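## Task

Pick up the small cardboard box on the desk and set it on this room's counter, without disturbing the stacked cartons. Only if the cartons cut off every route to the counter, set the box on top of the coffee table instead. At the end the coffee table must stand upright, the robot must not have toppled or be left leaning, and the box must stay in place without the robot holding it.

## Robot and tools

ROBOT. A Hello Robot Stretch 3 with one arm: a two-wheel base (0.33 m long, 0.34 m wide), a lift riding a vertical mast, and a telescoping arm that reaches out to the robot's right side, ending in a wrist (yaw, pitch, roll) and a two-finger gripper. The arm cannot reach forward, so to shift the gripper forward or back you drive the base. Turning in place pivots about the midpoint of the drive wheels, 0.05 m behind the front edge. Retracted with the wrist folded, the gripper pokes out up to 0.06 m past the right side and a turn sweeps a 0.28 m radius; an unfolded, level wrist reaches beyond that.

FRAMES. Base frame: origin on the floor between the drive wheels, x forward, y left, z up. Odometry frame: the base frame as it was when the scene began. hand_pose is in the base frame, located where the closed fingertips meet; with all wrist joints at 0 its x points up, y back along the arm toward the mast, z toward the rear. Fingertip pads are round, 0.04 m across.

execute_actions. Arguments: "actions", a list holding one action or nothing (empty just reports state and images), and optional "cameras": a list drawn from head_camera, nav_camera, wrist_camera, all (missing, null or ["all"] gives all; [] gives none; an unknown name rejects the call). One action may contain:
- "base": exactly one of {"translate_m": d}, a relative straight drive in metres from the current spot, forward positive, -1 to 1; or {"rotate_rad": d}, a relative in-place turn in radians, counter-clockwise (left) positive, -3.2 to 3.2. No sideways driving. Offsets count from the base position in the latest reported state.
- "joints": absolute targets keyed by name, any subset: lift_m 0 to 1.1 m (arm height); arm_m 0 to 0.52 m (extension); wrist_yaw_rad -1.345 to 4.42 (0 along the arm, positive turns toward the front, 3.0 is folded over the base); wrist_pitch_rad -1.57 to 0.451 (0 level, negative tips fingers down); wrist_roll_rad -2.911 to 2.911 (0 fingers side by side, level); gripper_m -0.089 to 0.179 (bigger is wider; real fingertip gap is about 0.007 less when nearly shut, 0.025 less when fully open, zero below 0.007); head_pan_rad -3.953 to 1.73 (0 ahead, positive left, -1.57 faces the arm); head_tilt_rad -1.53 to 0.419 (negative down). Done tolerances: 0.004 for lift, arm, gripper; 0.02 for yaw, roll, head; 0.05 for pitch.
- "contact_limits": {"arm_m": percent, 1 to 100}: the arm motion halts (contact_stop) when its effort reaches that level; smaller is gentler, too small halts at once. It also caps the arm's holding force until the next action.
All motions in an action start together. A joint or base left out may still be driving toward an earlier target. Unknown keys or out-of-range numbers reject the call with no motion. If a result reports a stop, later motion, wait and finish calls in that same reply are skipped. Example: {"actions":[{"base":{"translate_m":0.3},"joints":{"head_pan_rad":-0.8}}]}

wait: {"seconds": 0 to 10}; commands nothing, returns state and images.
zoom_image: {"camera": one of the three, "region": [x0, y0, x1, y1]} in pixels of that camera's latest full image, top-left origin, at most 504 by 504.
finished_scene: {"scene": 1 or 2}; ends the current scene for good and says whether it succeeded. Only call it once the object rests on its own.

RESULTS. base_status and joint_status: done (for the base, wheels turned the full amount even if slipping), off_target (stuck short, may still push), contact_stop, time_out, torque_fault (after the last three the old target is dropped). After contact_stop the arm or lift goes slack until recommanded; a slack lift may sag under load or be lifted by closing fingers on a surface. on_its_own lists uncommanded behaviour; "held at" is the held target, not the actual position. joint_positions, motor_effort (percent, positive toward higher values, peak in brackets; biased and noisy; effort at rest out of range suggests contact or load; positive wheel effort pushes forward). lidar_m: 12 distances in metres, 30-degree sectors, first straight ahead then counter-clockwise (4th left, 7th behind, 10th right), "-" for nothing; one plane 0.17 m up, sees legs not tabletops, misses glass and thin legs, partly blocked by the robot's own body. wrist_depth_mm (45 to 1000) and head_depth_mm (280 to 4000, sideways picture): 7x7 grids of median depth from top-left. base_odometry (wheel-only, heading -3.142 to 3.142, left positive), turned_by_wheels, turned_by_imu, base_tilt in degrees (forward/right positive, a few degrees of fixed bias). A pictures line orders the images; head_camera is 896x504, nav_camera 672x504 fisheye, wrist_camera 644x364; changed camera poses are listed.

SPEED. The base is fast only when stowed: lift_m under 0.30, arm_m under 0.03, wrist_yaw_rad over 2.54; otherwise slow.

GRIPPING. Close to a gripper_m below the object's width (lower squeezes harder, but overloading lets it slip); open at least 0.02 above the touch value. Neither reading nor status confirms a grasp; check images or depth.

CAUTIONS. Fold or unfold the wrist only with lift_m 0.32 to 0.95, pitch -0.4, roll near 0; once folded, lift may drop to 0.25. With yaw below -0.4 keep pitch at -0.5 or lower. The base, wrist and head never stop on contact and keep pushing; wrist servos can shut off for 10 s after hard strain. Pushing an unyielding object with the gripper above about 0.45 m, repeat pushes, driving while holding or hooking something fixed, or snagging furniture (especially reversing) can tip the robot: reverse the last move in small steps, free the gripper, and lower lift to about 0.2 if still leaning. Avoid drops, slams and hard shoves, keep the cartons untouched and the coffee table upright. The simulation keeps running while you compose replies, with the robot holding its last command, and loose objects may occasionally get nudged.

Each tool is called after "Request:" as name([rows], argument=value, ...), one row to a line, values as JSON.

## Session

Request:
execute_actions([
  {"joints": {"head_pan_rad": 0.0, "head_tilt_rad": -0.5}},
], cameras=["nav_camera"])

Request:
execute_actions([
  {"joints": {"head_pan_rad": 1.6}},
], cameras=["nav_camera"])

Request:
execute_actions([
  {"joints": {"head_pan_rad": -1.6}},
], cameras=["nav_camera"])

Request:
execute_actions([
  {"joints": {"head_pan_rad": -3.14}},
], cameras=["nav_camera"])

Scene clock: 0.87 s.
base_odometry: x=+0.000 y=+0.000 heading=+0.000 (m, m, rad; odometry frame)
turned_by_wheels: +0.000 (rad since the last result)
turned_by_imu: +0.000 (rad since the last result)
base_tilt: forward=+0.3 right=-2.0 (deg)
lidar_m: 1.81 1.43 1.30 1.05 1.04 1.11 0.76 0.74 0.87 1.20 2.75 2.02
head_depth_mm: 2041 2287 2434 2400 1934 1540 1279 / 1915 2138 1749 2463 1919 1544 1271 / 1838 2021 1715 2339 1914 1527 1271 / 1746 1931 1684 2328 1901 1520 1258 / 1669 1842 1670 2245 1884 1510 1254 / 1595 1754 1645 2156 1866 1490 1246 / 1531 1667 1610 2024 1853 1492 1239
base_status: not commanded
joint_positions: lift_m=+0.353 arm_m=+0.002 wrist_yaw_rad=+3.112 wrist_pitch_rad=-0.499 wrist_roll_rad=+0.002 gripper_m=+0.037 head_pan_rad=+0.007 head_tilt_rad=-0.493
joint_status: all done
motor_effort: left_wheel=+0(1) right_wheel=+0(0) lift_m=+31(32) arm_m=+0(1) wrist_yaw_rad=+0(1) wrist_pitch_rad=+4(4) wrist_roll_rad=+1(1) gripper_m=+0(0) head_pan_rad=-2(3) head_tilt_rad=-2(19) (%)
hand_pose: x=-0.0149 y=+0.0665 z=+0.3476 quat_wxyz=(+0.185, +0.688, +0.164, +0.682) (m; base frame)
wrist_depth_mm: 782 848 - - - - - / 838 924 - - - - - / 900 958 - - - 995 946 / 855 847 805 801 776 769 744 / 681 670 672 644 660 632 630 / 570 572 564 565 - 540 532 / 494 503 - - 461 470 466
pictures: nav_camera (sideways: a quarter turn counterclockwise sets it upright)
camera_calibration (this result's frames):
nav_camera: T_world_to_cam=[[0.438046, 0.0115819, 0.898878, -1.13398], [0.0562989, -0.998308, -0.0145728, 0.0737491], [0.897188, 0.0569894, -0.437956, 0.516798], [0, 0, 0, 1]] pos_world=[0.0289201, 0.0573059, 1.24672]
Images, in order (width x height): nav_camera 672x504.

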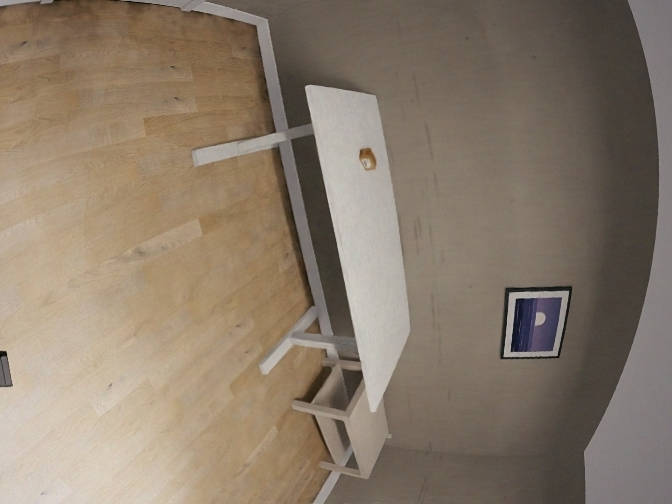

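Scene clock: 2.23 s.
base_odometry: x=+0.000 y=+0.000 heading=+0.000 (m, m, rad; odometry frame)
turned_by_wheels: +0.000 (rad since the last result)
turned_by_imu: +0.000 (rad since the last result)
base_tilt: forward=+0.0 right=-1.7 (deg)
lidar_m: 1.80 1.43 1.30 1.04 1.04 1.11 0.76 0.74 0.86 1.20 2.74 2.02
head_depth_mm: 1057 1177 1344 1558 1799 1536 1277 / 1002 1116 1262 1448 1696 1533 1268 / 960 1060 1188 1350 1568 1517 1266 / 915 1010 1128 1271 1457 1521 1259 / 878 963 1069 1207 1366 1486 1256 / 858 938 1036 1156 1303 1435 1245 / 825 900 989 1092 1227 1373 1272
base_status: not commanded
joint_positions: lift_m=+0.353 arm_m=+0.002 wrist_yaw_rad=+3.112 wrist_pitch_rad=-0.499 wrist_roll_rad=+0.002 gripper_m=+0.037 head_pan_rad=+1.593 head_tilt_rad=-0.494
joint_status: all done
motor_effort: left_wheel=-1(1) right_wheel=+0(0) lift_m=+32(32) arm_m=+0(0) wrist_yaw_rad=+0(0) wrist_pitch_rad=+4(4) wrist_roll_rad=+1(1) gripper_m=-1(1) head_pan_rad=+3(33) head_tilt_rad=-3(2) (%)
hand_pose: x=-0.0149 y=+0.0665 z=+0.3476 quat_wxyz=(+0.185, +0.688, +0.164, +0.682) (m; base frame)
wrist_depth_mm: 783 842 - - - - - / 835 916 - - - - - / 880 945 - - - 989 951 / 844 814 809 790 785 770 741 / 674 671 664 653 665 639 627 / 569 566 563 565 - 536 532 / 495 504 - - 463 473 465
pictures: nav_camera (sideways: a quarter turn counterclockwise sets it upright)
camera_calibration (this result's frames):
nav_camera: T_world_to_cam=[[-0.0181619, 0.438044, 0.89877, -1.13106], [0.99735, 0.0712768, -0.014585, 0.0680244], [-0.0704503, 0.896124, -0.438177, 0.522987], [0, 0, 0, 1]] pos_world=[-0.0515418, 0.0219436, 1.24672]
Images, in order (width x height): nav_camera 672x504.

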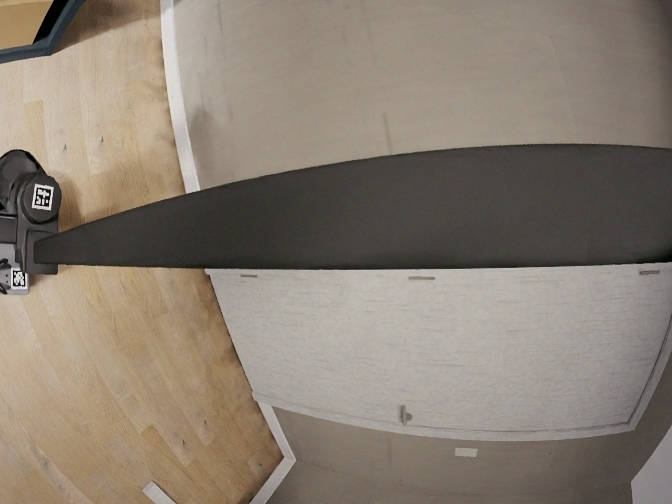

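Scene clock: 4.30 s.
base_odometry: x=+0.000 y=+0.000 heading=+0.000 (m, m, rad; odometry frame)
turned_by_wheels: +0.000 (rad since the last result)
turned_by_imu: +0.000 (rad since the last result)
base_tilt: forward=+0.1 right=-1.9 (deg)
lidar_m: 1.81 1.44 1.30 1.05 1.04 1.11 0.75 0.74 0.86 1.20 2.75 2.03
head_depth_mm: 1354 924 987 1533 1134 1168 1229 / 1409 1060 1757 1510 1362 1424 1277 / 1384 1432 1722 1635 1571 1522 1261 / 1385 1490 1675 1892 1859 1508 1267 / 1936 1995 2194 2296 1883 1505 1254 / 2316 2517 2815 2481 1877 1501 1251 / 2276 2459 2724 2468 1863 1487 1240
base_status: not commanded
joint_positions: lift_m=+0.353 arm_m=+0.002 wrist_yaw_rad=+3.112 wrist_pitch_rad=-0.499 wrist_roll_rad=+0.002 gripper_m=+0.037 head_pan_rad=-1.593 head_tilt_rad=-0.494
joint_status: all done
motor_effort: left_wheel=-1(1) right_wheel=+0(0) lift_m=+32(32) arm_m=-1(0) wrist_yaw_rad=+1(0) wrist_pitch_rad=+4(4) wrist_roll_rad=+1(1) gripper_m=+0(1) head_pan_rad=-2(34) head_tilt_rad=-3(2) (%)
hand_pose: x=-0.0149 y=+0.0665 z=+0.3476 quat_wxyz=(+0.185, +0.688, +0.164, +0.682) (m; base frame)
wrist_depth_mm: 771 839 - - - - - / 826 918 - - - - - / 891 963 - - - 993 958 / 843 821 802 805 791 778 765 / 682 675 660 660 675 631 625 / 572 572 556 557 - 542 533 / 493 503 - - 466 471 463
pictures: nav_camera (sideways: a quarter turn counterclockwise sets it upright)
camera_calibration (this result's frames):
nav_camera: T_world_to_cam=[[-0.00110343, -0.438557, 0.898703, -1.13108], [-0.999518, -0.0273887, -0.0145926, 0.0802153], [0.0310139, -0.898286, -0.438315, 0.522548], [0, 0, 0, 1]] pos_world=[0.0627223, -0.0244463, 1.24671]
Images, in order (width x height): nav_camera 672x504.

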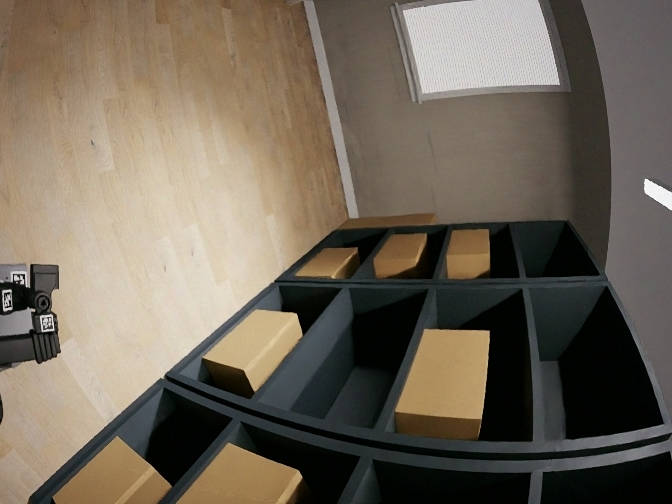

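Scene clock: 5.63 s.
base_odometry: x=+0.000 y=+0.000 heading=+0.000 (m, m, rad; odometry frame)
turned_by_wheels: +0.000 (rad since the last result)
turned_by_imu: +0.000 (rad since the last result)
base_tilt: forward=+0.2 right=-1.9 (deg)
lidar_m: 1.81 1.43 1.30 1.05 1.04 1.11 0.75 0.74 0.87 1.20 2.74 2.02
head_depth_mm: 1261 1330 1401 1481 1566 1536 1276 / 1450 1538 1627 1742 1786 1527 1266 / 1621 1760 1965 2112 1917 1518 1270 / 706 752 824 961 1082 1323 1260 / 842 703 776 1259 1110 1199 1245 / 970 672 738 1314 1101 1127 1194 / 929 642 705 1238 905 1059 1140
base_status: not commanded
joint_positions: lift_m=+0.353 arm_m=+0.002 wrist_yaw_rad=+3.112 wrist_pitch_rad=-0.499 wrist_roll_rad=+0.002 gripper_m=+0.037 head_pan_rad=-3.133 head_tilt_rad=-0.494
joint_status: all done
motor_effort: left_wheel=-1(1) right_wheel=+0(0) lift_m=+32(32) arm_m=+0(0) wrist_yaw_rad=+0(0) wrist_pitch_rad=+4(4) wrist_roll_rad=+1(1) gripper_m=-1(0) head_pan_rad=-3(31) head_tilt_rad=-2(2) (%)
hand_pose: x=-0.0149 y=+0.0665 z=+0.3476 quat_wxyz=(+0.185, +0.688, +0.164, +0.682) (m; base frame)
wrist_depth_mm: 779 843 - - - - - / 827 908 - - - - - / 890 965 - - - - 960 / 851 842 805 810 792 770 757 / 675 683 664 658 666 628 618 / 575 563 568 559 - 536 535 / 489 501 - - 460 467 467
pictures: nav_camera (sideways: a quarter turn counterclockwise sets it upright)
camera_calibration (this result's frames):
nav_camera: T_world_to_cam=[[-0.438406, -0.0124056, 0.898692, -1.12839], [-0.0581622, 0.9982, -0.0145938, 0.0744746], [-0.896893, -0.0586679, -0.438338, 0.528239], [0, 0, 0, 1]] pos_world=[-0.0165892, -0.0573484, 1.24671]
Images, in order (width x height): nav_camera 672x504.

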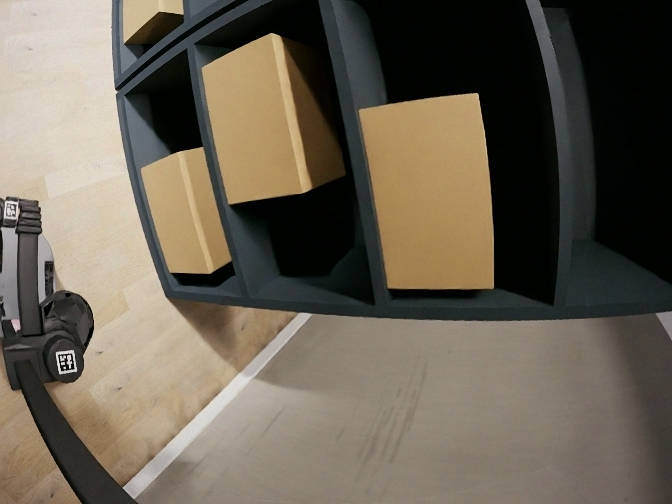

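Request:
execute_actions([
  {"joints": {"head_pan_rad": 0.3, "head_tilt_rad": -0.4, "lift_m": 0.28}},
], cameras=["head_camera"])

Scene clock: 15.63 s.
base_odometry: x=+0.000 y=+0.000 heading=+0.000 (m, m, rad; odometry frame)
turned_by_wheels: +0.000 (rad since the last result)
turned_by_imu: +0.001 (rad since the last result)
base_tilt: forward=+0.1 right=-1.8 (deg)
lidar_m: 1.81 1.43 1.30 1.05 1.04 1.11 0.76 0.75 0.87 1.20 2.74 2.02
head_depth_mm: 1679 1836 1972 1548 2156 1656 1344 / 1646 1804 1940 1527 2137 1650 1340 / 1636 1768 1900 1508 2121 1642 1338 / 1601 1744 1871 1411 2094 1630 1330 / 1578 1728 1830 1388 2076 1613 1318 / 1550 1687 1791 1372 1923 1600 1312 / 1530 1668 1788 1367 2061 1601 1304
base_status: not commanded
joint_positions: lift_m=+0.280 arm_m=+0.002 wrist_yaw_rad=+3.112 wrist_pitch_rad=-0.500 wrist_roll_rad=+0.002 gripper_m=+0.037 head_pan_rad=+0.293 head_tilt_rad=-0.408
joint_status: all done
motor_effort: left_wheel=-1(1) right_wheel=+0(0) lift_m=+28(27) arm_m=+0(0) wrist_yaw_rad=+0(0) wrist_pitch_rad=+4(4) wrist_roll_rad=+1(1) gripper_m=+0(1) head_pan_rad=+3(31) head_tilt_rad=+3(11) (%)
hand_pose: x=-0.0149 y=+0.0664 z=+0.2749 quat_wxyz=(+0.186, +0.688, +0.165, +0.682) (m; base frame)
wrist_depth_mm: 784 836 - - - - - / 834 905 - - - - - / 863 913 - 865 843 842 817 / 716 707 677 680 662 652 649 / 579 570 561 552 560 532 531 / 486 497 - - - 459 452 / 429 - - - 392 397 395
pictures: head_camera (sideways: a quarter turn clockwise sets it upright)
camera_calibration (this result's frames):
head_camera: T_world_to_cam=[[-0.413266, -0.144228, -0.899116, 1.19194], [-0.250999, 0.96717, -0.0397766, 0.0558835], [0.875334, 0.209239, -0.4359, 0.522079], [0, 0, 0, 1]] pos_world=[0.0496204, 0.00862305, 1.30149]
Images, in order (width x height): head_camera 896x504.

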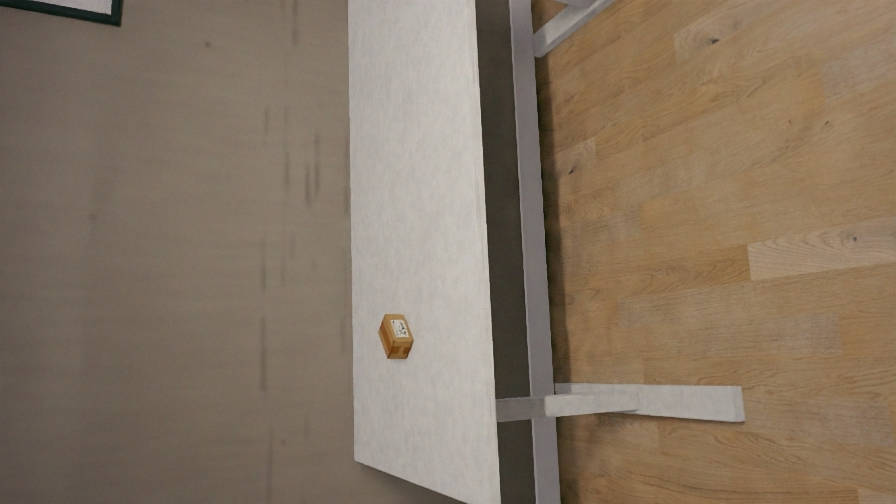

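Request:
execute_actions([
  {"base": {"rotate_rad": 0.366}},
], cameras=[])

Request:
execute_actions([
  {"base": {"translate_m": 0.71}},
], cameras=[])

Request:
execute_actions([
  {"base": {"rotate_rad": 1.62}, "joints": {"head_pan_rad": -1.57, "head_tilt_rad": -0.6}},
], cameras=[])

Request:
execute_actions([
  {"joints": {"lift_m": 0.85, "wrist_pitch_rad": -0.4}},
], cameras=[])

Request:
execute_actions([
  {"joints": {"wrist_yaw_rad": 0.0, "gripper_m": 0.17}},
], cameras=["head_camera", "wrist_camera"])

Scene clock: 37.80 s.
base_odometry: x=+0.000 y=+0.000 heading=+0.366 (m, m, rad; odometry frame)
turned_by_wheels: +0.366 (rad since the last result)
turned_by_imu: +0.366 (rad since the last result)
base_tilt: forward=+0.1 right=-1.9 (deg)
lidar_m: 1.43 1.51 1.06 1.03 1.06 0.78 0.74 0.87 1.04 2.47 2.02 1.81
head_depth_mm: 1529 1643 1779 1361 2063 1661 1354 / 1549 1683 1806 1347 2117 1645 1343 / 1586 1719 1838 1417 1981 1636 1338 / 1610 1754 1916 1494 2119 1631 1325 / 1657 1797 1959 2153 2091 1615 1320 / 1683 1841 2012 2200 2077 1616 1315 / 1697 1828 1968 2049 1972 1600 1302
base_status: done
joint_positions: lift_m=+0.280 arm_m=+0.002 wrist_yaw_rad=+3.112 wrist_pitch_rad=-0.500 wrist_roll_rad=+0.002 gripper_m=+0.037 head_pan_rad=+0.293 head_tilt_rad=-0.408
joint_status: not commanded
motor_effort: left_wheel=-2(8) right_wheel=+2(8) lift_m=+27(27) arm_m=+0(0) wrist_yaw_rad=+0(0) wrist_pitch_rad=+4(4) wrist_roll_rad=+0(1) gripper_m=-1(0) head_pan_rad=+4(2) head_tilt_rad=+2(3) (%)
hand_pose: x=-0.0149 y=+0.0664 z=+0.2749 quat_wxyz=(+0.186, +0.688, +0.165, +0.682) (m; base frame)
wrist_depth_mm: 922 946 - 973 990 990 995 / - - - - - - - / 954 930 - 858 855 838 820 / 725 702 674 679 668 667 631 / 572 570 561 552 558 536 538 / 486 502 - - - 459 451 / 430 - - - 393 396 398
pictures: none
No camera images: the call's "cameras" was empty. Leave "cameras" out to get every camera's image.

Scene clock: 41.87 s.
base_odometry: x=+0.663 y=+0.254 heading=+0.366 (m, m, rad; odometry frame)
turned_by_wheels: +0.000 (rad since the last result)
turned_by_imu: +0.001 (rad since the last result)
base_tilt: forward=+0.1 right=-1.9 (deg)
lidar_m: 0.73 0.74 1.10 1.05 1.07 1.44 1.45 1.50 2.00 2.71 1.29 1.24
head_depth_mm: 930 1004 1086 1178 959 739 601 / 948 1026 1116 1200 951 733 598 / 966 1046 1137 1213 944 729 595 / 991 1071 1167 1243 937 726 593 / 1012 1096 1194 1296 934 722 606 / 1033 1121 1228 1357 1487 718 619 / 1056 1151 1267 1403 1564 1600 633
base_status: done
joint_positions: lift_m=+0.280 arm_m=+0.002 wrist_yaw_rad=+3.112 wrist_pitch_rad=-0.500 wrist_roll_rad=+0.002 gripper_m=+0.037 head_pan_rad=+0.293 head_tilt_rad=-0.408
joint_status: not commanded
motor_effort: left_wheel=-2(7) right_wheel=+2(9) lift_m=+27(27) arm_m=-1(0) wrist_yaw_rad=+1(0) wrist_pitch_rad=+4(4) wrist_roll_rad=+1(1) gripper_m=-1(1) head_pan_rad=+2(3) head_tilt_rad=+3(3) (%)
hand_pose: x=-0.0149 y=+0.0664 z=+0.2749 quat_wxyz=(+0.186, +0.688, +0.165, +0.682) (m; base frame)
wrist_depth_mm: 972 963 - 981 - - - / - - - - - - - / 913 928 - 867 861 841 805 / 718 704 681 676 657 653 641 / 580 567 565 553 563 540 538 / 485 493 - - - 453 452 / 432 - - - 389 403 393
pictures: none
No camera images: the call's "cameras" was empty. Leave "cameras" out to get every camera's image.

Scene clock: 44.27 s.
base_odometry: x=+0.663 y=+0.254 heading=+1.986 (m, m, rad; odometry frame)
turned_by_wheels: +1.620 (rad since the last result)
turned_by_imu: +1.616 (rad since the last result)
base_tilt: forward=+0.3 right=-1.9 (deg)
lidar_m: 1.05 1.08 1.49 1.45 1.50 2.04 2.46 1.29 1.22 0.73 1.22 1.08
head_depth_mm: 980 1099 1221 981 773 668 1212 / 979 1096 1218 976 767 664 1212 / 978 1094 1204 970 763 660 1202 / 976 1091 1187 894 756 658 1199 / 972 1089 1187 954 751 654 1193 / 971 1088 1182 945 747 650 1164 / 968 1079 1205 940 742 646 1184
base_status: done
joint_positions: lift_m=+0.280 arm_m=+0.002 wrist_yaw_rad=+3.112 wrist_pitch_rad=-0.500 wrist_roll_rad=+0.002 gripper_m=+0.037 head_pan_rad=-1.563 head_tilt_rad=-0.593
joint_status: all done
motor_effort: left_wheel=-2(9) right_wheel=+2(11) lift_m=+28(28) arm_m=-1(1) wrist_yaw_rad=+0(0) wrist_pitch_rad=+4(4) wrist_roll_rad=+1(1) gripper_m=+0(1) head_pan_rad=-2(32) head_tilt_rad=-2(14) (%)
hand_pose: x=-0.0149 y=+0.0664 z=+0.2749 quat_wxyz=(+0.186, +0.688, +0.165, +0.682) (m; base frame)
wrist_depth_mm: - - - - - - - / - - - - - - - / 913 905 - 864 859 835 806 / 712 697 681 677 664 658 650 / 574 563 564 553 563 539 532 / 485 501 - - - 459 455 / 429 - - - 392 397 394
pictures: none
No camera images: the call's "cameras" was empty. Leave "cameras" out to get every camera's image.

Scene clock: 50.27 s.
base_odometry: x=+0.663 y=+0.254 heading=+1.986 (m, m, rad; odometry frame)
turned_by_wheels: +0.000 (rad since the last result)
turned_by_imu: +0.001 (rad since the last result)
base_tilt: forward=+0.3 right=-1.9 (deg)
lidar_m: 1.05 1.07 1.49 1.45 1.50 2.04 2.46 1.29 1.22 0.73 1.22 1.09
head_depth_mm: 981 1096 1220 988 773 652 - / 981 1096 1214 978 768 656 - / 976 1092 1206 971 761 660 - / 973 1091 1195 894 757 656 - / 974 1090 1186 953 754 646 - / 969 1085 1186 946 748 650 1198 / 970 1082 1204 940 741 645 1181
base_status: not commanded
joint_positions: lift_m=+0.850 arm_m=+0.002 wrist_yaw_rad=+3.112 wrist_pitch_rad=-0.422 wrist_roll_rad=+0.002 gripper_m=+0.037 head_pan_rad=-1.563 head_tilt_rad=-0.593
joint_status: all done
motor_effort: left_wheel=-2(2) right_wheel=+3(2) lift_m=+36(39) arm_m=-1(1) wrist_yaw_rad=+0(0) wrist_pitch_rad=+6(6) wrist_roll_rad=+1(1) gripper_m=-1(1) head_pan_rad=-2(4) head_tilt_rad=-3(2) (%)
hand_pose: x=-0.0146 y=+0.0770 z=+0.8617 quat_wxyz=(+0.159, +0.694, +0.138, +0.689) (m; base frame)
wrist_depth_mm: - - - - - - - / - - - - - - - / - - - - - - - / - - - - - - - / - - - - - - - / - - - - - - - / - - - - 976 - -
pictures: none
No camera images: the call's "cameras" was empty. Leave "cameras" out to get every camera's image.

Scene clock: 52.83 s.
base_odometry: x=+0.663 y=+0.254 heading=+1.986 (m, m, rad; odometry frame)
turned_by_wheels: +0.000 (rad since the last result)
turned_by_imu: +0.000 (rad since the last result)
base_tilt: forward=+0.0 right=-1.9 (deg)
lidar_m: 1.04 1.08 1.49 1.45 1.50 2.04 2.46 1.29 1.22 0.74 1.22 1.08
head_depth_mm: 982 1101 1222 987 773 650 - / 980 1093 1221 981 768 649 - / 975 1092 1205 969 761 647 - / 977 1089 1193 896 757 - - / 976 1092 1188 951 753 654 1191 / 967 1087 1179 946 749 649 1161 / 967 1080 1203 939 742 645 1185
base_status: not commanded
joint_positions: lift_m=+0.850 arm_m=+0.002 wrist_yaw_rad=+0.002 wrist_pitch_rad=-0.422 wrist_roll_rad=+0.002 gripper_m=+0.170 head_pan_rad=-1.563 head_tilt_rad=-0.593
joint_status: all done
motor_effort: left_wheel=-2(3) right_wheel=+2(2) lift_m=+36(36) arm_m=+0(0) wrist_yaw_rad=-2(2) wrist_pitch_rad=+6(6) wrist_roll_rad=+1(1) gripper_m=-1(83) head_pan_rad=-2(2) head_tilt_rad=-2(2) (%)
hand_pose: x=-0.0210 y=-0.3708 z=+0.8617 quat_wxyz=(+0.691, +0.149, -0.692, -0.148) (m; base frame)
wrist_depth_mm: 857 827 839 821 825 806 813 / 906 905 903 885 862 870 839 / - - 689 665 658 637 626 / - 570 497 494 481 474 469 / - 409 392 390 384 393 374 / 345 - 326 323 318 315 312 / 292 271 278 275 272 270 -
pictures: head_camera (sideways: a quarter turn clockwise sets it upright), wrist_camera
camera_calibration (this result's frames):
head_camera: T_world_to_cam=[[-0.023509, 0.59451, -0.803744, 1.06519], [0.998667, -0.0229888, -0.0462145, 0.0566316], [-0.0459521, -0.803759, -0.593177, 0.732333], [0, 0, 0, 1]] pos_world=[0.00213768, -0.0433462, 1.29316]
wrist_camera: T_world_to_cam=[[-0.99869, -0.0388931, -0.0332598, 0.000394307], [0.00755374, 0.53077, -0.847482, 0.969269], [0.0506145, -0.846623, -0.529781, 0.301875], [0, 0, 0, 1]] pos_world=[-0.0222071, -0.258869, 0.981379]
Images, in order (width x height): head_camera 896x504, wrist_camera 644x364.

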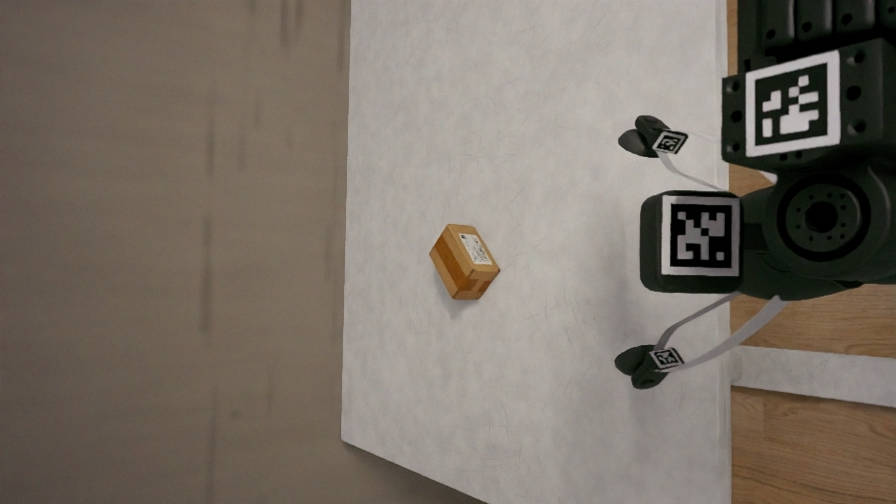

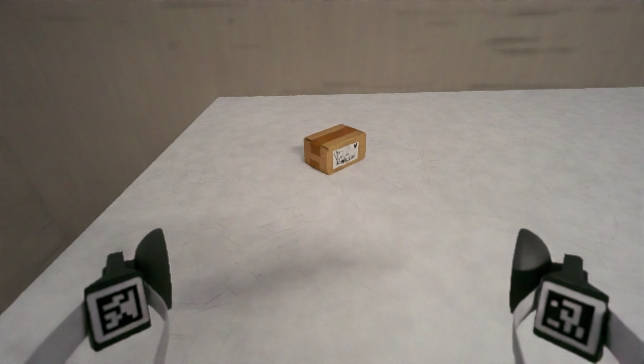

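Request:
execute_actions([
  {"joints": {"arm_m": 0.385}},
], cameras=[])

Request:
execute_actions([
  {"joints": {"lift_m": 0.735}},
], cameras=["wrist_camera"])

Scene clock: 64.30 s.
base_odometry: x=+0.663 y=+0.254 heading=+1.986 (m, m, rad; odometry frame)
turned_by_wheels: +0.000 (rad since the last result)
turned_by_imu: +0.001 (rad since the last result)
base_tilt: forward=+0.3 right=-1.8 (deg)
lidar_m: 1.05 1.08 1.49 1.45 1.50 2.04 2.46 1.29 1.22 0.73 1.22 1.09
head_depth_mm: 984 1092 1220 989 823 - - / 980 1093 1220 - 743 682 1208 / 978 1093 1194 897 762 660 1205 / 974 1091 1189 863 759 658 1196 / 972 1087 1189 949 751 653 1193 / 967 1087 1187 942 747 650 1163 / 965 1082 1199 941 743 646 1183
base_status: not commanded
joint_positions: lift_m=+0.850 arm_m=+0.385 wrist_yaw_rad=+0.001 wrist_pitch_rad=-0.421 wrist_roll_rad=+0.002 gripper_m=+0.170 head_pan_rad=-1.563 head_tilt_rad=-0.593
joint_status: all done
motor_effort: left_wheel=-3(2) right_wheel=+2(2) lift_m=+36(36) arm_m=+2(6) wrist_yaw_rad=-1(2) wrist_pitch_rad=+6(6) wrist_roll_rad=+1(1) gripper_m=+1(0) head_pan_rad=-2(3) head_tilt_rad=-2(2) (%)
hand_pose: x=-0.0213 y=-0.7535 z=+0.8617 quat_wxyz=(+0.691, +0.148, -0.692, -0.148) (m; base frame)
wrist_depth_mm: 494 499 492 488 485 477 471 / 536 538 527 521 523 518 520 / 589 591 586 580 576 558 559 / 644 533 495 491 484 472 470 / 717 406 390 390 381 390 372 / 332 - 323 319 317 315 308 / 291 270 274 226 269 269 -
pictures: none
No camera images: the call's "cameras" was empty. Leave "cameras" out to get every camera's image.

Scene clock: 66.17 s.
base_odometry: x=+0.663 y=+0.254 heading=+1.986 (m, m, rad; odometry frame)
turned_by_wheels: +0.000 (rad since the last result)
turned_by_imu: +0.000 (rad since the last result)
base_tilt: forward=+0.2 right=-1.9 (deg)
lidar_m: 1.04 1.08 1.49 1.45 1.50 2.04 2.46 1.29 1.22 0.73 1.22 1.08
head_depth_mm: 980 1097 1225 984 772 666 1245 / 980 1094 1220 978 792 - - / 978 1091 1202 1096 740 659 1205 / 974 1086 1194 1063 735 657 1199 / 972 1085 1188 987 752 654 1190 / 970 1083 1185 943 745 649 1160 / 968 1078 1198 943 741 645 1182
base_status: not commanded
joint_positions: lift_m=+0.735 arm_m=+0.385 wrist_yaw_rad=+0.001 wrist_pitch_rad=-0.421 wrist_roll_rad=+0.002 gripper_m=+0.170 head_pan_rad=-1.563 head_tilt_rad=-0.593
joint_status: all done
motor_effort: left_wheel=-2(2) right_wheel=+2(2) lift_m=+28(34) arm_m=+2(3) wrist_yaw_rad=+0(1) wrist_pitch_rad=+6(6) wrist_roll_rad=+0(1) gripper_m=-1(1) head_pan_rad=-3(3) head_tilt_rad=-2(3) (%)
hand_pose: x=-0.0213 y=-0.7536 z=+0.7471 quat_wxyz=(+0.691, +0.148, -0.692, -0.148) (m; base frame)
wrist_depth_mm: 500 495 488 480 483 476 477 / 539 532 519 517 510 503 502 / 575 390 379 371 361 356 346 / 288 284 278 273 268 265 261 / 225 227 218 142 146 218 208 / 185 - 127 117 141 176 173 / - 151 147 106 146 150 -
pictures: wrist_camera
camera_calibration (this result's frames):
wrist_camera: T_world_to_cam=[[-0.998741, -0.0375739, -0.033249, -0.0176148], [0.00826022, 0.530509, -0.847639, 1.07526], [0.049488, -0.846846, -0.529531, -0.0832209], [0, 0, 0, 1]] pos_world=[-0.0223561, -0.641574, 0.86678]
Images, in order (width x height): wrist_camera 644x364.

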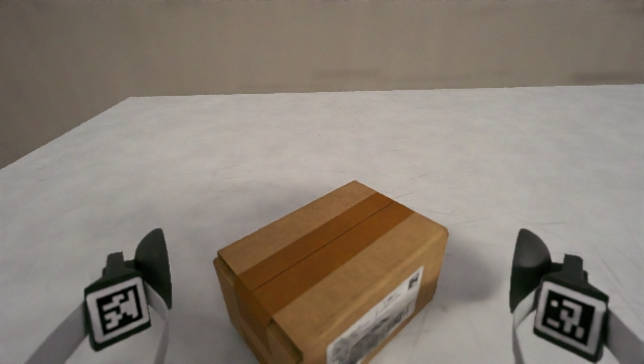

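Request:
execute_actions([
  {"joints": {"gripper_m": 0.03}},
], cameras=["wrist_camera"])

Scene clock: 77.07 s.
base_odometry: x=+0.663 y=+0.254 heading=+1.986 (m, m, rad; odometry frame)
turned_by_wheels: +0.000 (rad since the last result)
turned_by_imu: +0.001 (rad since the last result)
base_tilt: forward=+0.2 right=-1.9 (deg)
lidar_m: 1.05 1.08 1.49 1.45 1.50 2.03 2.46 1.29 1.22 0.73 1.22 1.09
head_depth_mm: 980 1098 1219 985 772 667 1244 / 982 1096 1213 978 792 - - / 980 1092 1203 1073 737 660 1207 / 975 1090 1191 1080 736 655 1201 / 970 1086 1186 957 751 653 1191 / 967 1083 1186 944 746 650 1161 / 969 1083 1204 940 743 646 1181
base_status: not commanded
joint_positions: lift_m=+0.735 arm_m=+0.385 wrist_yaw_rad=+0.001 wrist_pitch_rad=-0.421 wrist_roll_rad=+0.002 gripper_m=+0.031 head_pan_rad=-1.563 head_tilt_rad=-0.593
joint_status: all done
motor_effort: left_wheel=-2(2) right_wheel=+2(2) lift_m=+28(28) arm_m=+3(3) wrist_yaw_rad=-1(0) wrist_pitch_rad=+6(6) wrist_roll_rad=+1(1) gripper_m=-16(91) head_pan_rad=-2(3) head_tilt_rad=-3(3) (%)
hand_pose: x=-0.0213 y=-0.7536 z=+0.7472 quat_wxyz=(+0.691, +0.148, -0.692, -0.148) (m; base frame)
wrist_depth_mm: 497 494 486 483 478 477 473 / 543 525 522 516 512 500 493 / 577 392 381 372 365 358 346 / 290 283 278 189 255 264 259 / 226 222 224 140 147 212 208 / 185 183 134 122 118 175 174 / 157 156 150 134 143 149 149
pictures: wrist_camera
camera_calibration (this result's frames):
wrist_camera: T_world_to_cam=[[-0.998745, -0.0374729, -0.033227, -0.0175808], [0.00832852, 0.529937, -0.847996, 1.07527], [0.0493851, -0.847209, -0.528959, -0.0839153], [0, 0, 0, 1]] pos_world=[-0.02237, -0.641579, 0.866856]
Images, in order (width x height): wrist_camera 644x364.

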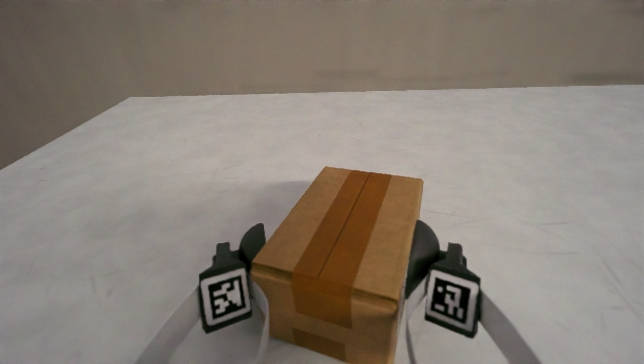

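Request:
execute_actions([
  {"joints": {"lift_m": 0.8, "arm_m": 0.0, "head_pan_rad": 0.9, "head_tilt_rad": -0.5}},
], cameras=["head_camera"])

Scene clock: 89.07 s.
base_odometry: x=+0.663 y=+0.254 heading=+1.986 (m, m, rad; odometry frame)
turned_by_wheels: +0.000 (rad since the last result)
turned_by_imu: +0.001 (rad since the last result)
base_tilt: forward=+0.1 right=-1.9 (deg)
lidar_m: 1.05 1.08 1.49 1.45 1.50 2.04 2.46 1.28 1.22 0.73 1.23 1.08
head_depth_mm: 1007 1077 1154 1247 1349 1434 1265 / 1100 1186 1272 1395 1525 1515 1262 / 1217 1313 1443 1579 1699 1506 1261 / 1350 1474 1623 1816 1851 1498 1251 / 1522 1682 1887 2157 1852 1490 1247 / 1746 1962 2245 2350 1842 1483 1238 / 2043 2352 2772 2419 1776 1475 1229
base_status: not commanded
joint_positions: lift_m=+0.800 arm_m=+0.002 wrist_yaw_rad=+0.001 wrist_pitch_rad=-0.423 wrist_roll_rad=+0.002 gripper_m=+0.031 head_pan_rad=+0.893 head_tilt_rad=-0.507
joint_status: all done
joint sent to its limit — the command would take arm_m past its lower limit, so that joint was sent only as far as its limit.
motor_effort: left_wheel=-2(2) right_wheel=+2(2) lift_m=+37(37) arm_m=-4(3) wrist_yaw_rad=+0(1) wrist_pitch_rad=+7(7) wrist_roll_rad=+1(1) gripper_m=-17(16) head_pan_rad=+2(33) head_tilt_rad=+2(12) (%)
hand_pose: x=-0.0213 y=-0.3710 z=+0.8113 quat_wxyz=(+0.691, +0.149, -0.692, -0.149) (m; base frame)
wrist_depth_mm: 832 838 839 820 820 801 807 / 945 911 870 848 817 782 764 / - 953 553 543 534 515 500 / - 408 401 360 368 385 375 / 332 319 330 141 147 304 302 / 266 264 134 122 117 253 251 / 232 231 225 133 216 221 219
pictures: head_camera (sideways: a quarter turn clockwise sets it upright)
camera_calibration (this result's frames):
head_camera: T_world_to_cam=[[-0.313886, -0.419837, -0.851594, 1.12935], [-0.755929, 0.653213, -0.0434104, 0.063689], [0.574498, 0.630119, -0.522401, 0.636468], [0, 0, 0, 1]] pos_world=[0.036982, 0.0314908, 1.297]
Images, in order (width x height): head_camera 896x504.

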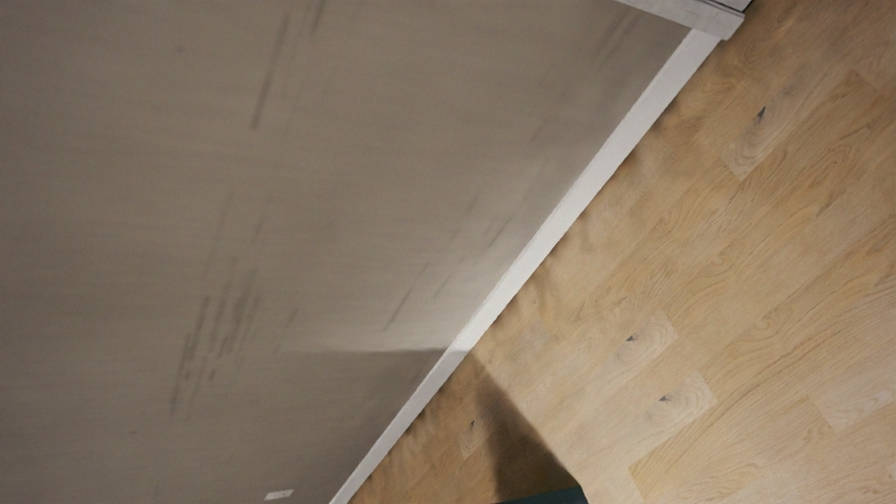

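Request:
execute_actions([
  {"joints": {"wrist_yaw_rad": 3.0, "head_pan_rad": 0.0}, "base": {"translate_m": 0.73}},
], cameras=[])

Request:
execute_actions([
  {"joints": {"lift_m": 0.28}, "base": {"rotate_rad": 1.57}},
], cameras=[])

Request:
execute_actions([
  {"base": {"translate_m": 1.0}},
], cameras=["head_camera"])

Scene clock: 108.50 s.
base_odometry: x=+0.369 y=+0.922 heading=+1.986 (m, m, rad; odometry frame)
turned_by_wheels: +0.000 (rad since the last result)
turned_by_imu: +0.002 (rad since the last result)
base_tilt: forward=+0.1 right=-2.0 (deg)
lidar_m: 0.31 0.33 0.43 1.31 1.51 2.06 2.34 1.67 0.90 1.18 0.45 0.33
head_depth_mm: - - 287 313 360 422 511 / - - 286 312 358 420 509 / - - 285 311 357 417 505 / - - 286 310 355 416 502 / - - 286 309 354 414 499 / - - 285 308 352 412 496 / - - 284 307 351 410 494
base_status: done
joint_positions: lift_m=+0.800 arm_m=+0.002 wrist_yaw_rad=+2.998 wrist_pitch_rad=-0.423 wrist_roll_rad=+0.002 gripper_m=+0.031 head_pan_rad=+0.007 head_tilt_rad=-0.507
joint_status: all done
motor_effort: left_wheel=-3(4) right_wheel=+2(7) lift_m=+37(37) arm_m=-2(4) wrist_yaw_rad=+2(4) wrist_pitch_rad=+7(7) wrist_roll_rad=+1(1) gripper_m=-17(16) head_pan_rad=-3(35) head_tilt_rad=+1(3) (%)
hand_pose: x=+0.0108 y=+0.0743 z=+0.8113 quat_wxyz=(+0.198, +0.701, +0.099, +0.678) (m; base frame)
wrist_depth_mm: - - - - 813 483 323 / - - - - 847 492 326 / - - - - 868 499 332 / - - - - 718 461 333 / - - - 141 147 483 341 / - - - 122 117 472 347 / - - - 133 684 501 353
pictures: none
No camera images: the call's "cameras" was empty. Leave "cameras" out to get every camera's image.

Scene clock: 114.07 s.
base_odometry: x=+0.369 y=+0.922 heading=-2.728 (m, m, rad; odometry frame)
turned_by_wheels: +1.570 (rad since the last result)
turned_by_imu: +1.574 (rad since the last result)
base_tilt: forward=+0.3 right=-1.9 (deg)
lidar_m: 1.32 1.51 2.08 2.33 1.66 0.90 1.18 0.45 0.33 0.32 0.33 0.43
head_depth_mm: 902 895 879 871 859 848 841 / 1308 1286 1263 1246 1216 1195 1176 / 2364 2302 2225 2156 1811 1506 1265 / 3066 3406 3573 2472 1866 1490 1253 / 3084 3365 3581 2456 1845 1486 1241 / 1462 1497 1746 1809 1794 1481 1243 / 1245 1329 1858 1709 1774 1468 1231
base_status: done
joint_positions: lift_m=+0.280 arm_m=+0.002 wrist_yaw_rad=+2.998 wrist_pitch_rad=-0.423 wrist_roll_rad=+0.002 gripper_m=+0.031 head_pan_rad=+0.007 head_tilt_rad=-0.507
joint_status: all done
motor_effort: left_wheel=-2(7) right_wheel=+3(6) lift_m=+28(32) arm_m=-3(3) wrist_yaw_rad=+3(2) wrist_pitch_rad=+7(7) wrist_roll_rad=+1(0) gripper_m=-16(17) head_pan_rad=-4(3) head_tilt_rad=+3(2) (%)
hand_pose: x=+0.0108 y=+0.0742 z=+0.2916 quat_wxyz=(+0.198, +0.701, +0.099, +0.678) (m; base frame)
wrist_depth_mm: - - - - - - - / - - - - - - - / - - - - - - 956 / 819 804 789 705 729 759 726 / 646 626 646 141 147 594 590 / 523 513 - 122 117 495 495 / 451 - - 130 405 420 420
pictures: none
No camera images: the call's "cameras" was empty. Leave "cameras" out to get every camera's image.

Scene clock: 119.10 s.
base_odometry: x=-0.547 y=+0.520 heading=-2.728 (m, m, rad; odometry frame)
turned_by_wheels: +0.000 (rad since the last result)
turned_by_imu: +0.001 (rad since the last result)
base_tilt: forward=+0.2 right=-1.8 (deg)
lidar_m: 1.35 0.52 0.65 1.80 2.49 1.80 1.24 0.48 0.35 0.34 0.35 0.48
head_depth_mm: 921 909 897 886 873 862 851 / 1334 1308 1292 1259 1236 1217 1172 / 2146 2327 2256 2185 1823 1509 1254 / 2196 2432 2677 2490 1865 1500 1252 / 2199 2408 2700 2462 1859 1495 1249 / 2191 2400 2704 2424 1846 1480 1243 / 2201 2367 2598 964 977 992 1008
base_status: done
joint_positions: lift_m=+0.280 arm_m=+0.002 wrist_yaw_rad=+2.999 wrist_pitch_rad=-0.423 wrist_roll_rad=+0.002 gripper_m=+0.031 head_pan_rad=+0.007 head_tilt_rad=-0.506
joint_status: not commanded
motor_effort: left_wheel=-3(7) right_wheel=+2(8) lift_m=+28(28) arm_m=-3(3) wrist_yaw_rad=+1(2) wrist_pitch_rad=+7(7) wrist_roll_rad=+1(0) gripper_m=-16(17) head_pan_rad=-3(3) head_tilt_rad=+2(1) (%)
hand_pose: x=+0.0106 y=+0.0742 z=+0.2916 quat_wxyz=(+0.198, +0.700, +0.099, +0.679) (m; base frame)
wrist_depth_mm: - - - - - 695 507 / - - - - - 674 487 / - - - - 960 684 509 / 818 808 781 703 736 653 459 / 638 633 641 141 148 591 497 / 531 516 - 122 117 493 491 / 449 - - 130 400 424 423
pictures: head_camera (sideways: a quarter turn clockwise sets it upright)
camera_calibration (this result's frames):
head_camera: T_world_to_cam=[[-0.52283, -0.0224733, -0.852141, 1.13134], [0.027767, 0.998673, -0.0433741, 0.0588613], [0.851984, -0.0463387, -0.521512, 0.633619], [0, 0, 0, 1]] pos_world=[0.0500299, -0.00399726, 1.29705]
Images, in order (width x height): head_camera 896x504.

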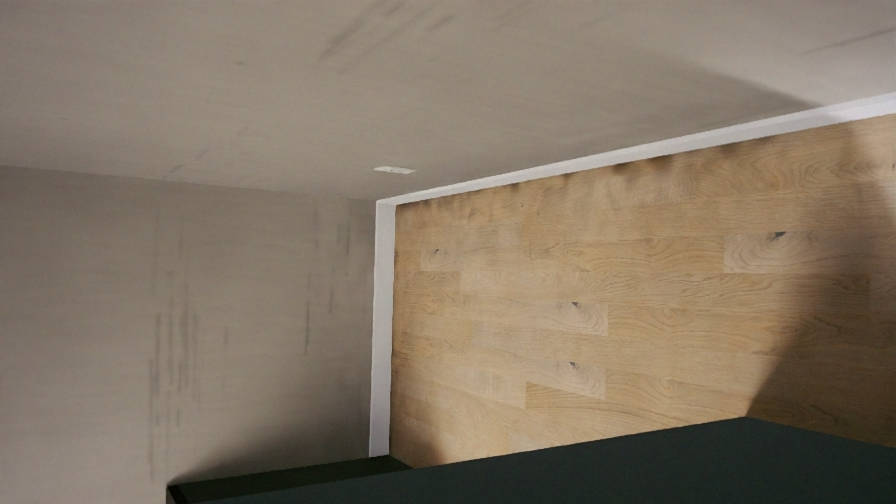

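Clear. Continue through and look left.

Request:
execute_actions([
  {"base": {"translate_m": 1.0}, "joints": {"head_pan_rad": 0.9, "head_tilt_rad": -0.4}},
], cameras=["nav_camera"])

Scene clock: 129.60 s.
base_odometry: x=-1.462 y=+0.118 heading=-2.728 (m, m, rad; odometry frame)
turned_by_wheels: +0.000 (rad since the last result)
turned_by_imu: +0.002 (rad since the last result)
base_tilt: forward=+0.1 right=-1.8 (deg)
lidar_m: 1.37 1.27 1.44 0.41 0.34 0.40 1.32 0.49 0.36 0.35 0.36 0.49
head_depth_mm: 1547 1638 1596 1692 1908 1653 1342 / 1687 1789 1560 1437 1676 1648 1338 / 1861 1996 1526 1428 1564 1645 1333 / 2080 2246 1604 1636 1833 1630 1329 / 2345 2524 1801 1909 2005 1624 1319 / 2693 2919 2043 2314 2077 1610 1313 / 3041 3296 2506 2717 2067 1601 1308
base_status: done
joint_positions: lift_m=+0.280 arm_m=+0.002 wrist_yaw_rad=+2.999 wrist_pitch_rad=-0.423 wrist_roll_rad=+0.002 gripper_m=+0.031 head_pan_rad=+0.893 head_tilt_rad=-0.408
joint_status: all done
motor_effort: left_wheel=-2(7) right_wheel=+3(8) lift_m=+28(28) arm_m=-4(4) wrist_yaw_rad=+1(1) wrist_pitch_rad=+7(7) wrist_roll_rad=+0(1) gripper_m=-16(16) head_pan_rad=+2(32) head_tilt_rad=+2(6) (%)
hand_pose: x=+0.0106 y=+0.0742 z=+0.2916 quat_wxyz=(+0.198, +0.700, +0.099, +0.679) (m; base frame)
wrist_depth_mm: 266 - 678 - - - - / 286 - 720 - - - - / 310 319 676 - - - 958 / 338 347 701 707 726 750 733 / 373 384 596 141 148 589 589 / 414 430 - 122 117 496 487 / 452 - - 130 404 422 420
pictures: nav_camera (sideways: a quarter turn counterclockwise sets it upright)
camera_calibration (this result's frames):
nav_camera: T_world_to_cam=[[0.219069, 0.285701, 0.932944, -1.1771], [0.809501, -0.587028, -0.0103141, 0.0636115], [0.544717, 0.757478, -0.359875, 0.417338], [0, 0, 0, 1]] pos_world=[-0.0209587, 0.0575151, 1.24901]
Images, in order (width x height): nav_camera 672x504.

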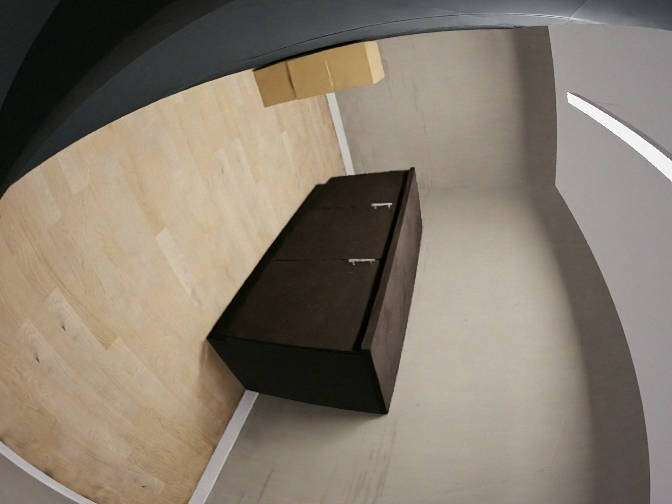

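Request:
execute_actions([
  {"base": {"translate_m": 0.5}},
], cameras=[])

Request:
execute_actions([
  {"base": {"rotate_rad": 1.57}},
], cameras=[])

Request:
execute_actions([
  {"base": {"translate_m": 1.0}, "joints": {"lift_m": 0.9, "wrist_pitch_rad": -0.4, "head_pan_rad": -1.57, "head_tilt_rad": -0.6}},
], cameras=["head_camera"])

Scene clock: 141.03 s.
base_odometry: x=-1.920 y=-0.083 heading=-2.728 (m, m, rad; odometry frame)
turned_by_wheels: +0.000 (rad since the last result)
turned_by_imu: +0.001 (rad since the last result)
base_tilt: forward=+0.1 right=-1.8 (deg)
lidar_m: 1.10 1.09 0.93 2.03 0.86 0.67 1.34 0.49 0.36 0.35 0.36 0.50
head_depth_mm: 1050 1106 1174 1248 1331 1422 1339 / 1147 1215 1286 1364 1490 1557 1341 / 1268 1356 1390 1249 1437 1577 1329 / 1417 1522 1511 1114 1250 1419 1329 / 1595 1724 1487 1022 1125 1271 1326 / 1825 2028 1452 1092 1270 1469 1318 / 2140 2390 1434 1383 1663 1599 1305
base_status: done
joint_positions: lift_m=+0.280 arm_m=+0.002 wrist_yaw_rad=+2.999 wrist_pitch_rad=-0.423 wrist_roll_rad=+0.002 gripper_m=+0.031 head_pan_rad=+0.893 head_tilt_rad=-0.408
joint_status: not commanded
motor_effort: left_wheel=-2(6) right_wheel=+2(8) lift_m=+28(28) arm_m=-3(3) wrist_yaw_rad=+1(1) wrist_pitch_rad=+7(7) wrist_roll_rad=+1(0) gripper_m=-17(16) head_pan_rad=+4(2) head_tilt_rad=+2(3) (%)
hand_pose: x=+0.0106 y=+0.0742 z=+0.2916 quat_wxyz=(+0.198, +0.700, +0.099, +0.679) (m; base frame)
wrist_depth_mm: 802 - - - - 799 798 / 794 - - - - 858 869 / 780 - - - - 901 923 / 752 810 768 707 714 736 737 / 638 634 646 141 147 587 586 / 527 520 - 122 117 495 493 / 449 - - 130 401 423 417
pictures: none
No camera images: the call's "cameras" was empty. Leave "cameras" out to get every camera's image.

Scene clock: 143.23 s.
base_odometry: x=-1.920 y=-0.083 heading=-1.158 (m, m, rad; odometry frame)
turned_by_wheels: +1.570 (rad since the last result)
turned_by_imu: +1.566 (rad since the last result)
base_tilt: forward=+0.1 right=-2.0 (deg)
lidar_m: 1.99 0.86 0.67 1.08 0.49 0.36 0.35 0.36 0.50 1.10 1.10 0.93
head_depth_mm: 872 981 1118 1308 1563 1658 1347 / 781 870 980 1114 1300 1519 1339 / 709 781 866 975 1110 1296 1332 / 651 709 778 866 970 1108 1261 / 599 648 706 778 862 969 1103 / 556 598 648 707 775 864 991 / 519 564 620 695 824 1014 1242
base_status: done
joint_positions: lift_m=+0.280 arm_m=+0.002 wrist_yaw_rad=+2.999 wrist_pitch_rad=-0.423 wrist_roll_rad=+0.002 gripper_m=+0.031 head_pan_rad=+0.893 head_tilt_rad=-0.408
joint_status: not commanded
motor_effort: left_wheel=-2(9) right_wheel=+2(9) lift_m=+28(28) arm_m=-3(3) wrist_yaw_rad=+2(1) wrist_pitch_rad=+7(7) wrist_roll_rad=+1(1) gripper_m=-17(16) head_pan_rad=+4(3) head_tilt_rad=+2(2) (%)
hand_pose: x=+0.0106 y=+0.0742 z=+0.2916 quat_wxyz=(+0.198, +0.700, +0.099, +0.679) (m; base frame)
wrist_depth_mm: 462 - - - 683 618 630 / 464 - - - 713 685 697 / 448 599 - - 745 740 774 / 443 601 770 704 725 741 734 / 443 583 647 141 147 588 591 / 419 517 - 122 117 495 494 / 394 - - 130 403 421 420
pictures: none
No camera images: the call's "cameras" was empty. Leave "cameras" out to get every camera's image.

Scene clock: 154.00 s.
base_odometry: x=-1.519 y=-0.999 heading=-1.158 (m, m, rad; odometry frame)
turned_by_wheels: +0.000 (rad since the last result)
turned_by_imu: +0.002 (rad since the last result)
base_tilt: forward=+0.1 right=-1.9 (deg)
lidar_m: 1.16 0.86 0.63 0.61 0.63 0.86 1.35 1.40 0.53 0.51 0.53 0.73
head_depth_mm: 914 1026 1161 1311 1587 - - / 917 1023 1094 653 694 - - / 912 1020 888 648 695 794 - / 909 1021 883 641 690 792 - / 909 1017 870 637 687 778 - / 908 1013 858 632 685 808 - / 904 1012 851 626 683 832 1108
base_status: done
joint_positions: lift_m=+0.900 arm_m=+0.002 wrist_yaw_rad=+2.999 wrist_pitch_rad=-0.424 wrist_roll_rad=+0.002 gripper_m=+0.031 head_pan_rad=-1.563 head_tilt_rad=-0.593
joint_status: all done
motor_effort: left_wheel=-2(8) right_wheel=+2(8) lift_m=+37(38) arm_m=-3(4) wrist_yaw_rad=+2(2) wrist_pitch_rad=+7(9) wrist_roll_rad=+1(1) gripper_m=-18(17) head_pan_rad=-3(33) head_tilt_rad=-2(16) (%)
hand_pose: x=+0.0106 y=+0.0742 z=+0.9111 quat_wxyz=(+0.198, +0.700, +0.099, +0.678) (m; base frame)
wrist_depth_mm: 532 - 569 575 600 624 640 / 579 - 613 627 657 668 697 / 627 635 670 688 713 738 759 / 685 705 736 724 756 832 854 / 766 781 810 141 147 919 988 / 857 872 - 122 117 - - / - 958 - 133 - - -
pictures: head_camera (sideways: a quarter turn clockwise sets it upright)
camera_calibration (this result's frames):
head_camera: T_world_to_cam=[[-0.0235189, 0.5948, -0.80353, 1.06491], [0.998667, -0.0229592, -0.0462257, 0.0566461], [-0.0459434, -0.803546, -0.593467, 0.73271], [0, 0, 0, 1]] pos_world=[0.00213821, -0.0433431, 1.29315]
Images, in order (width x height): head_camera 896x504.

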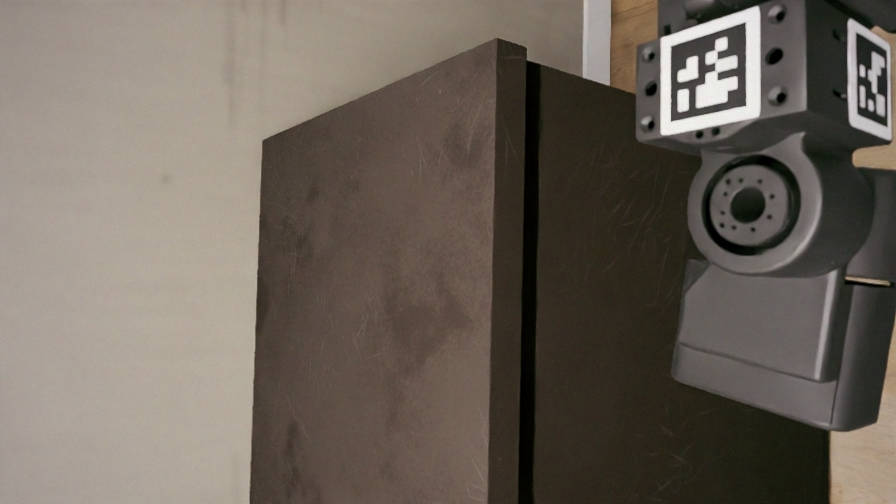

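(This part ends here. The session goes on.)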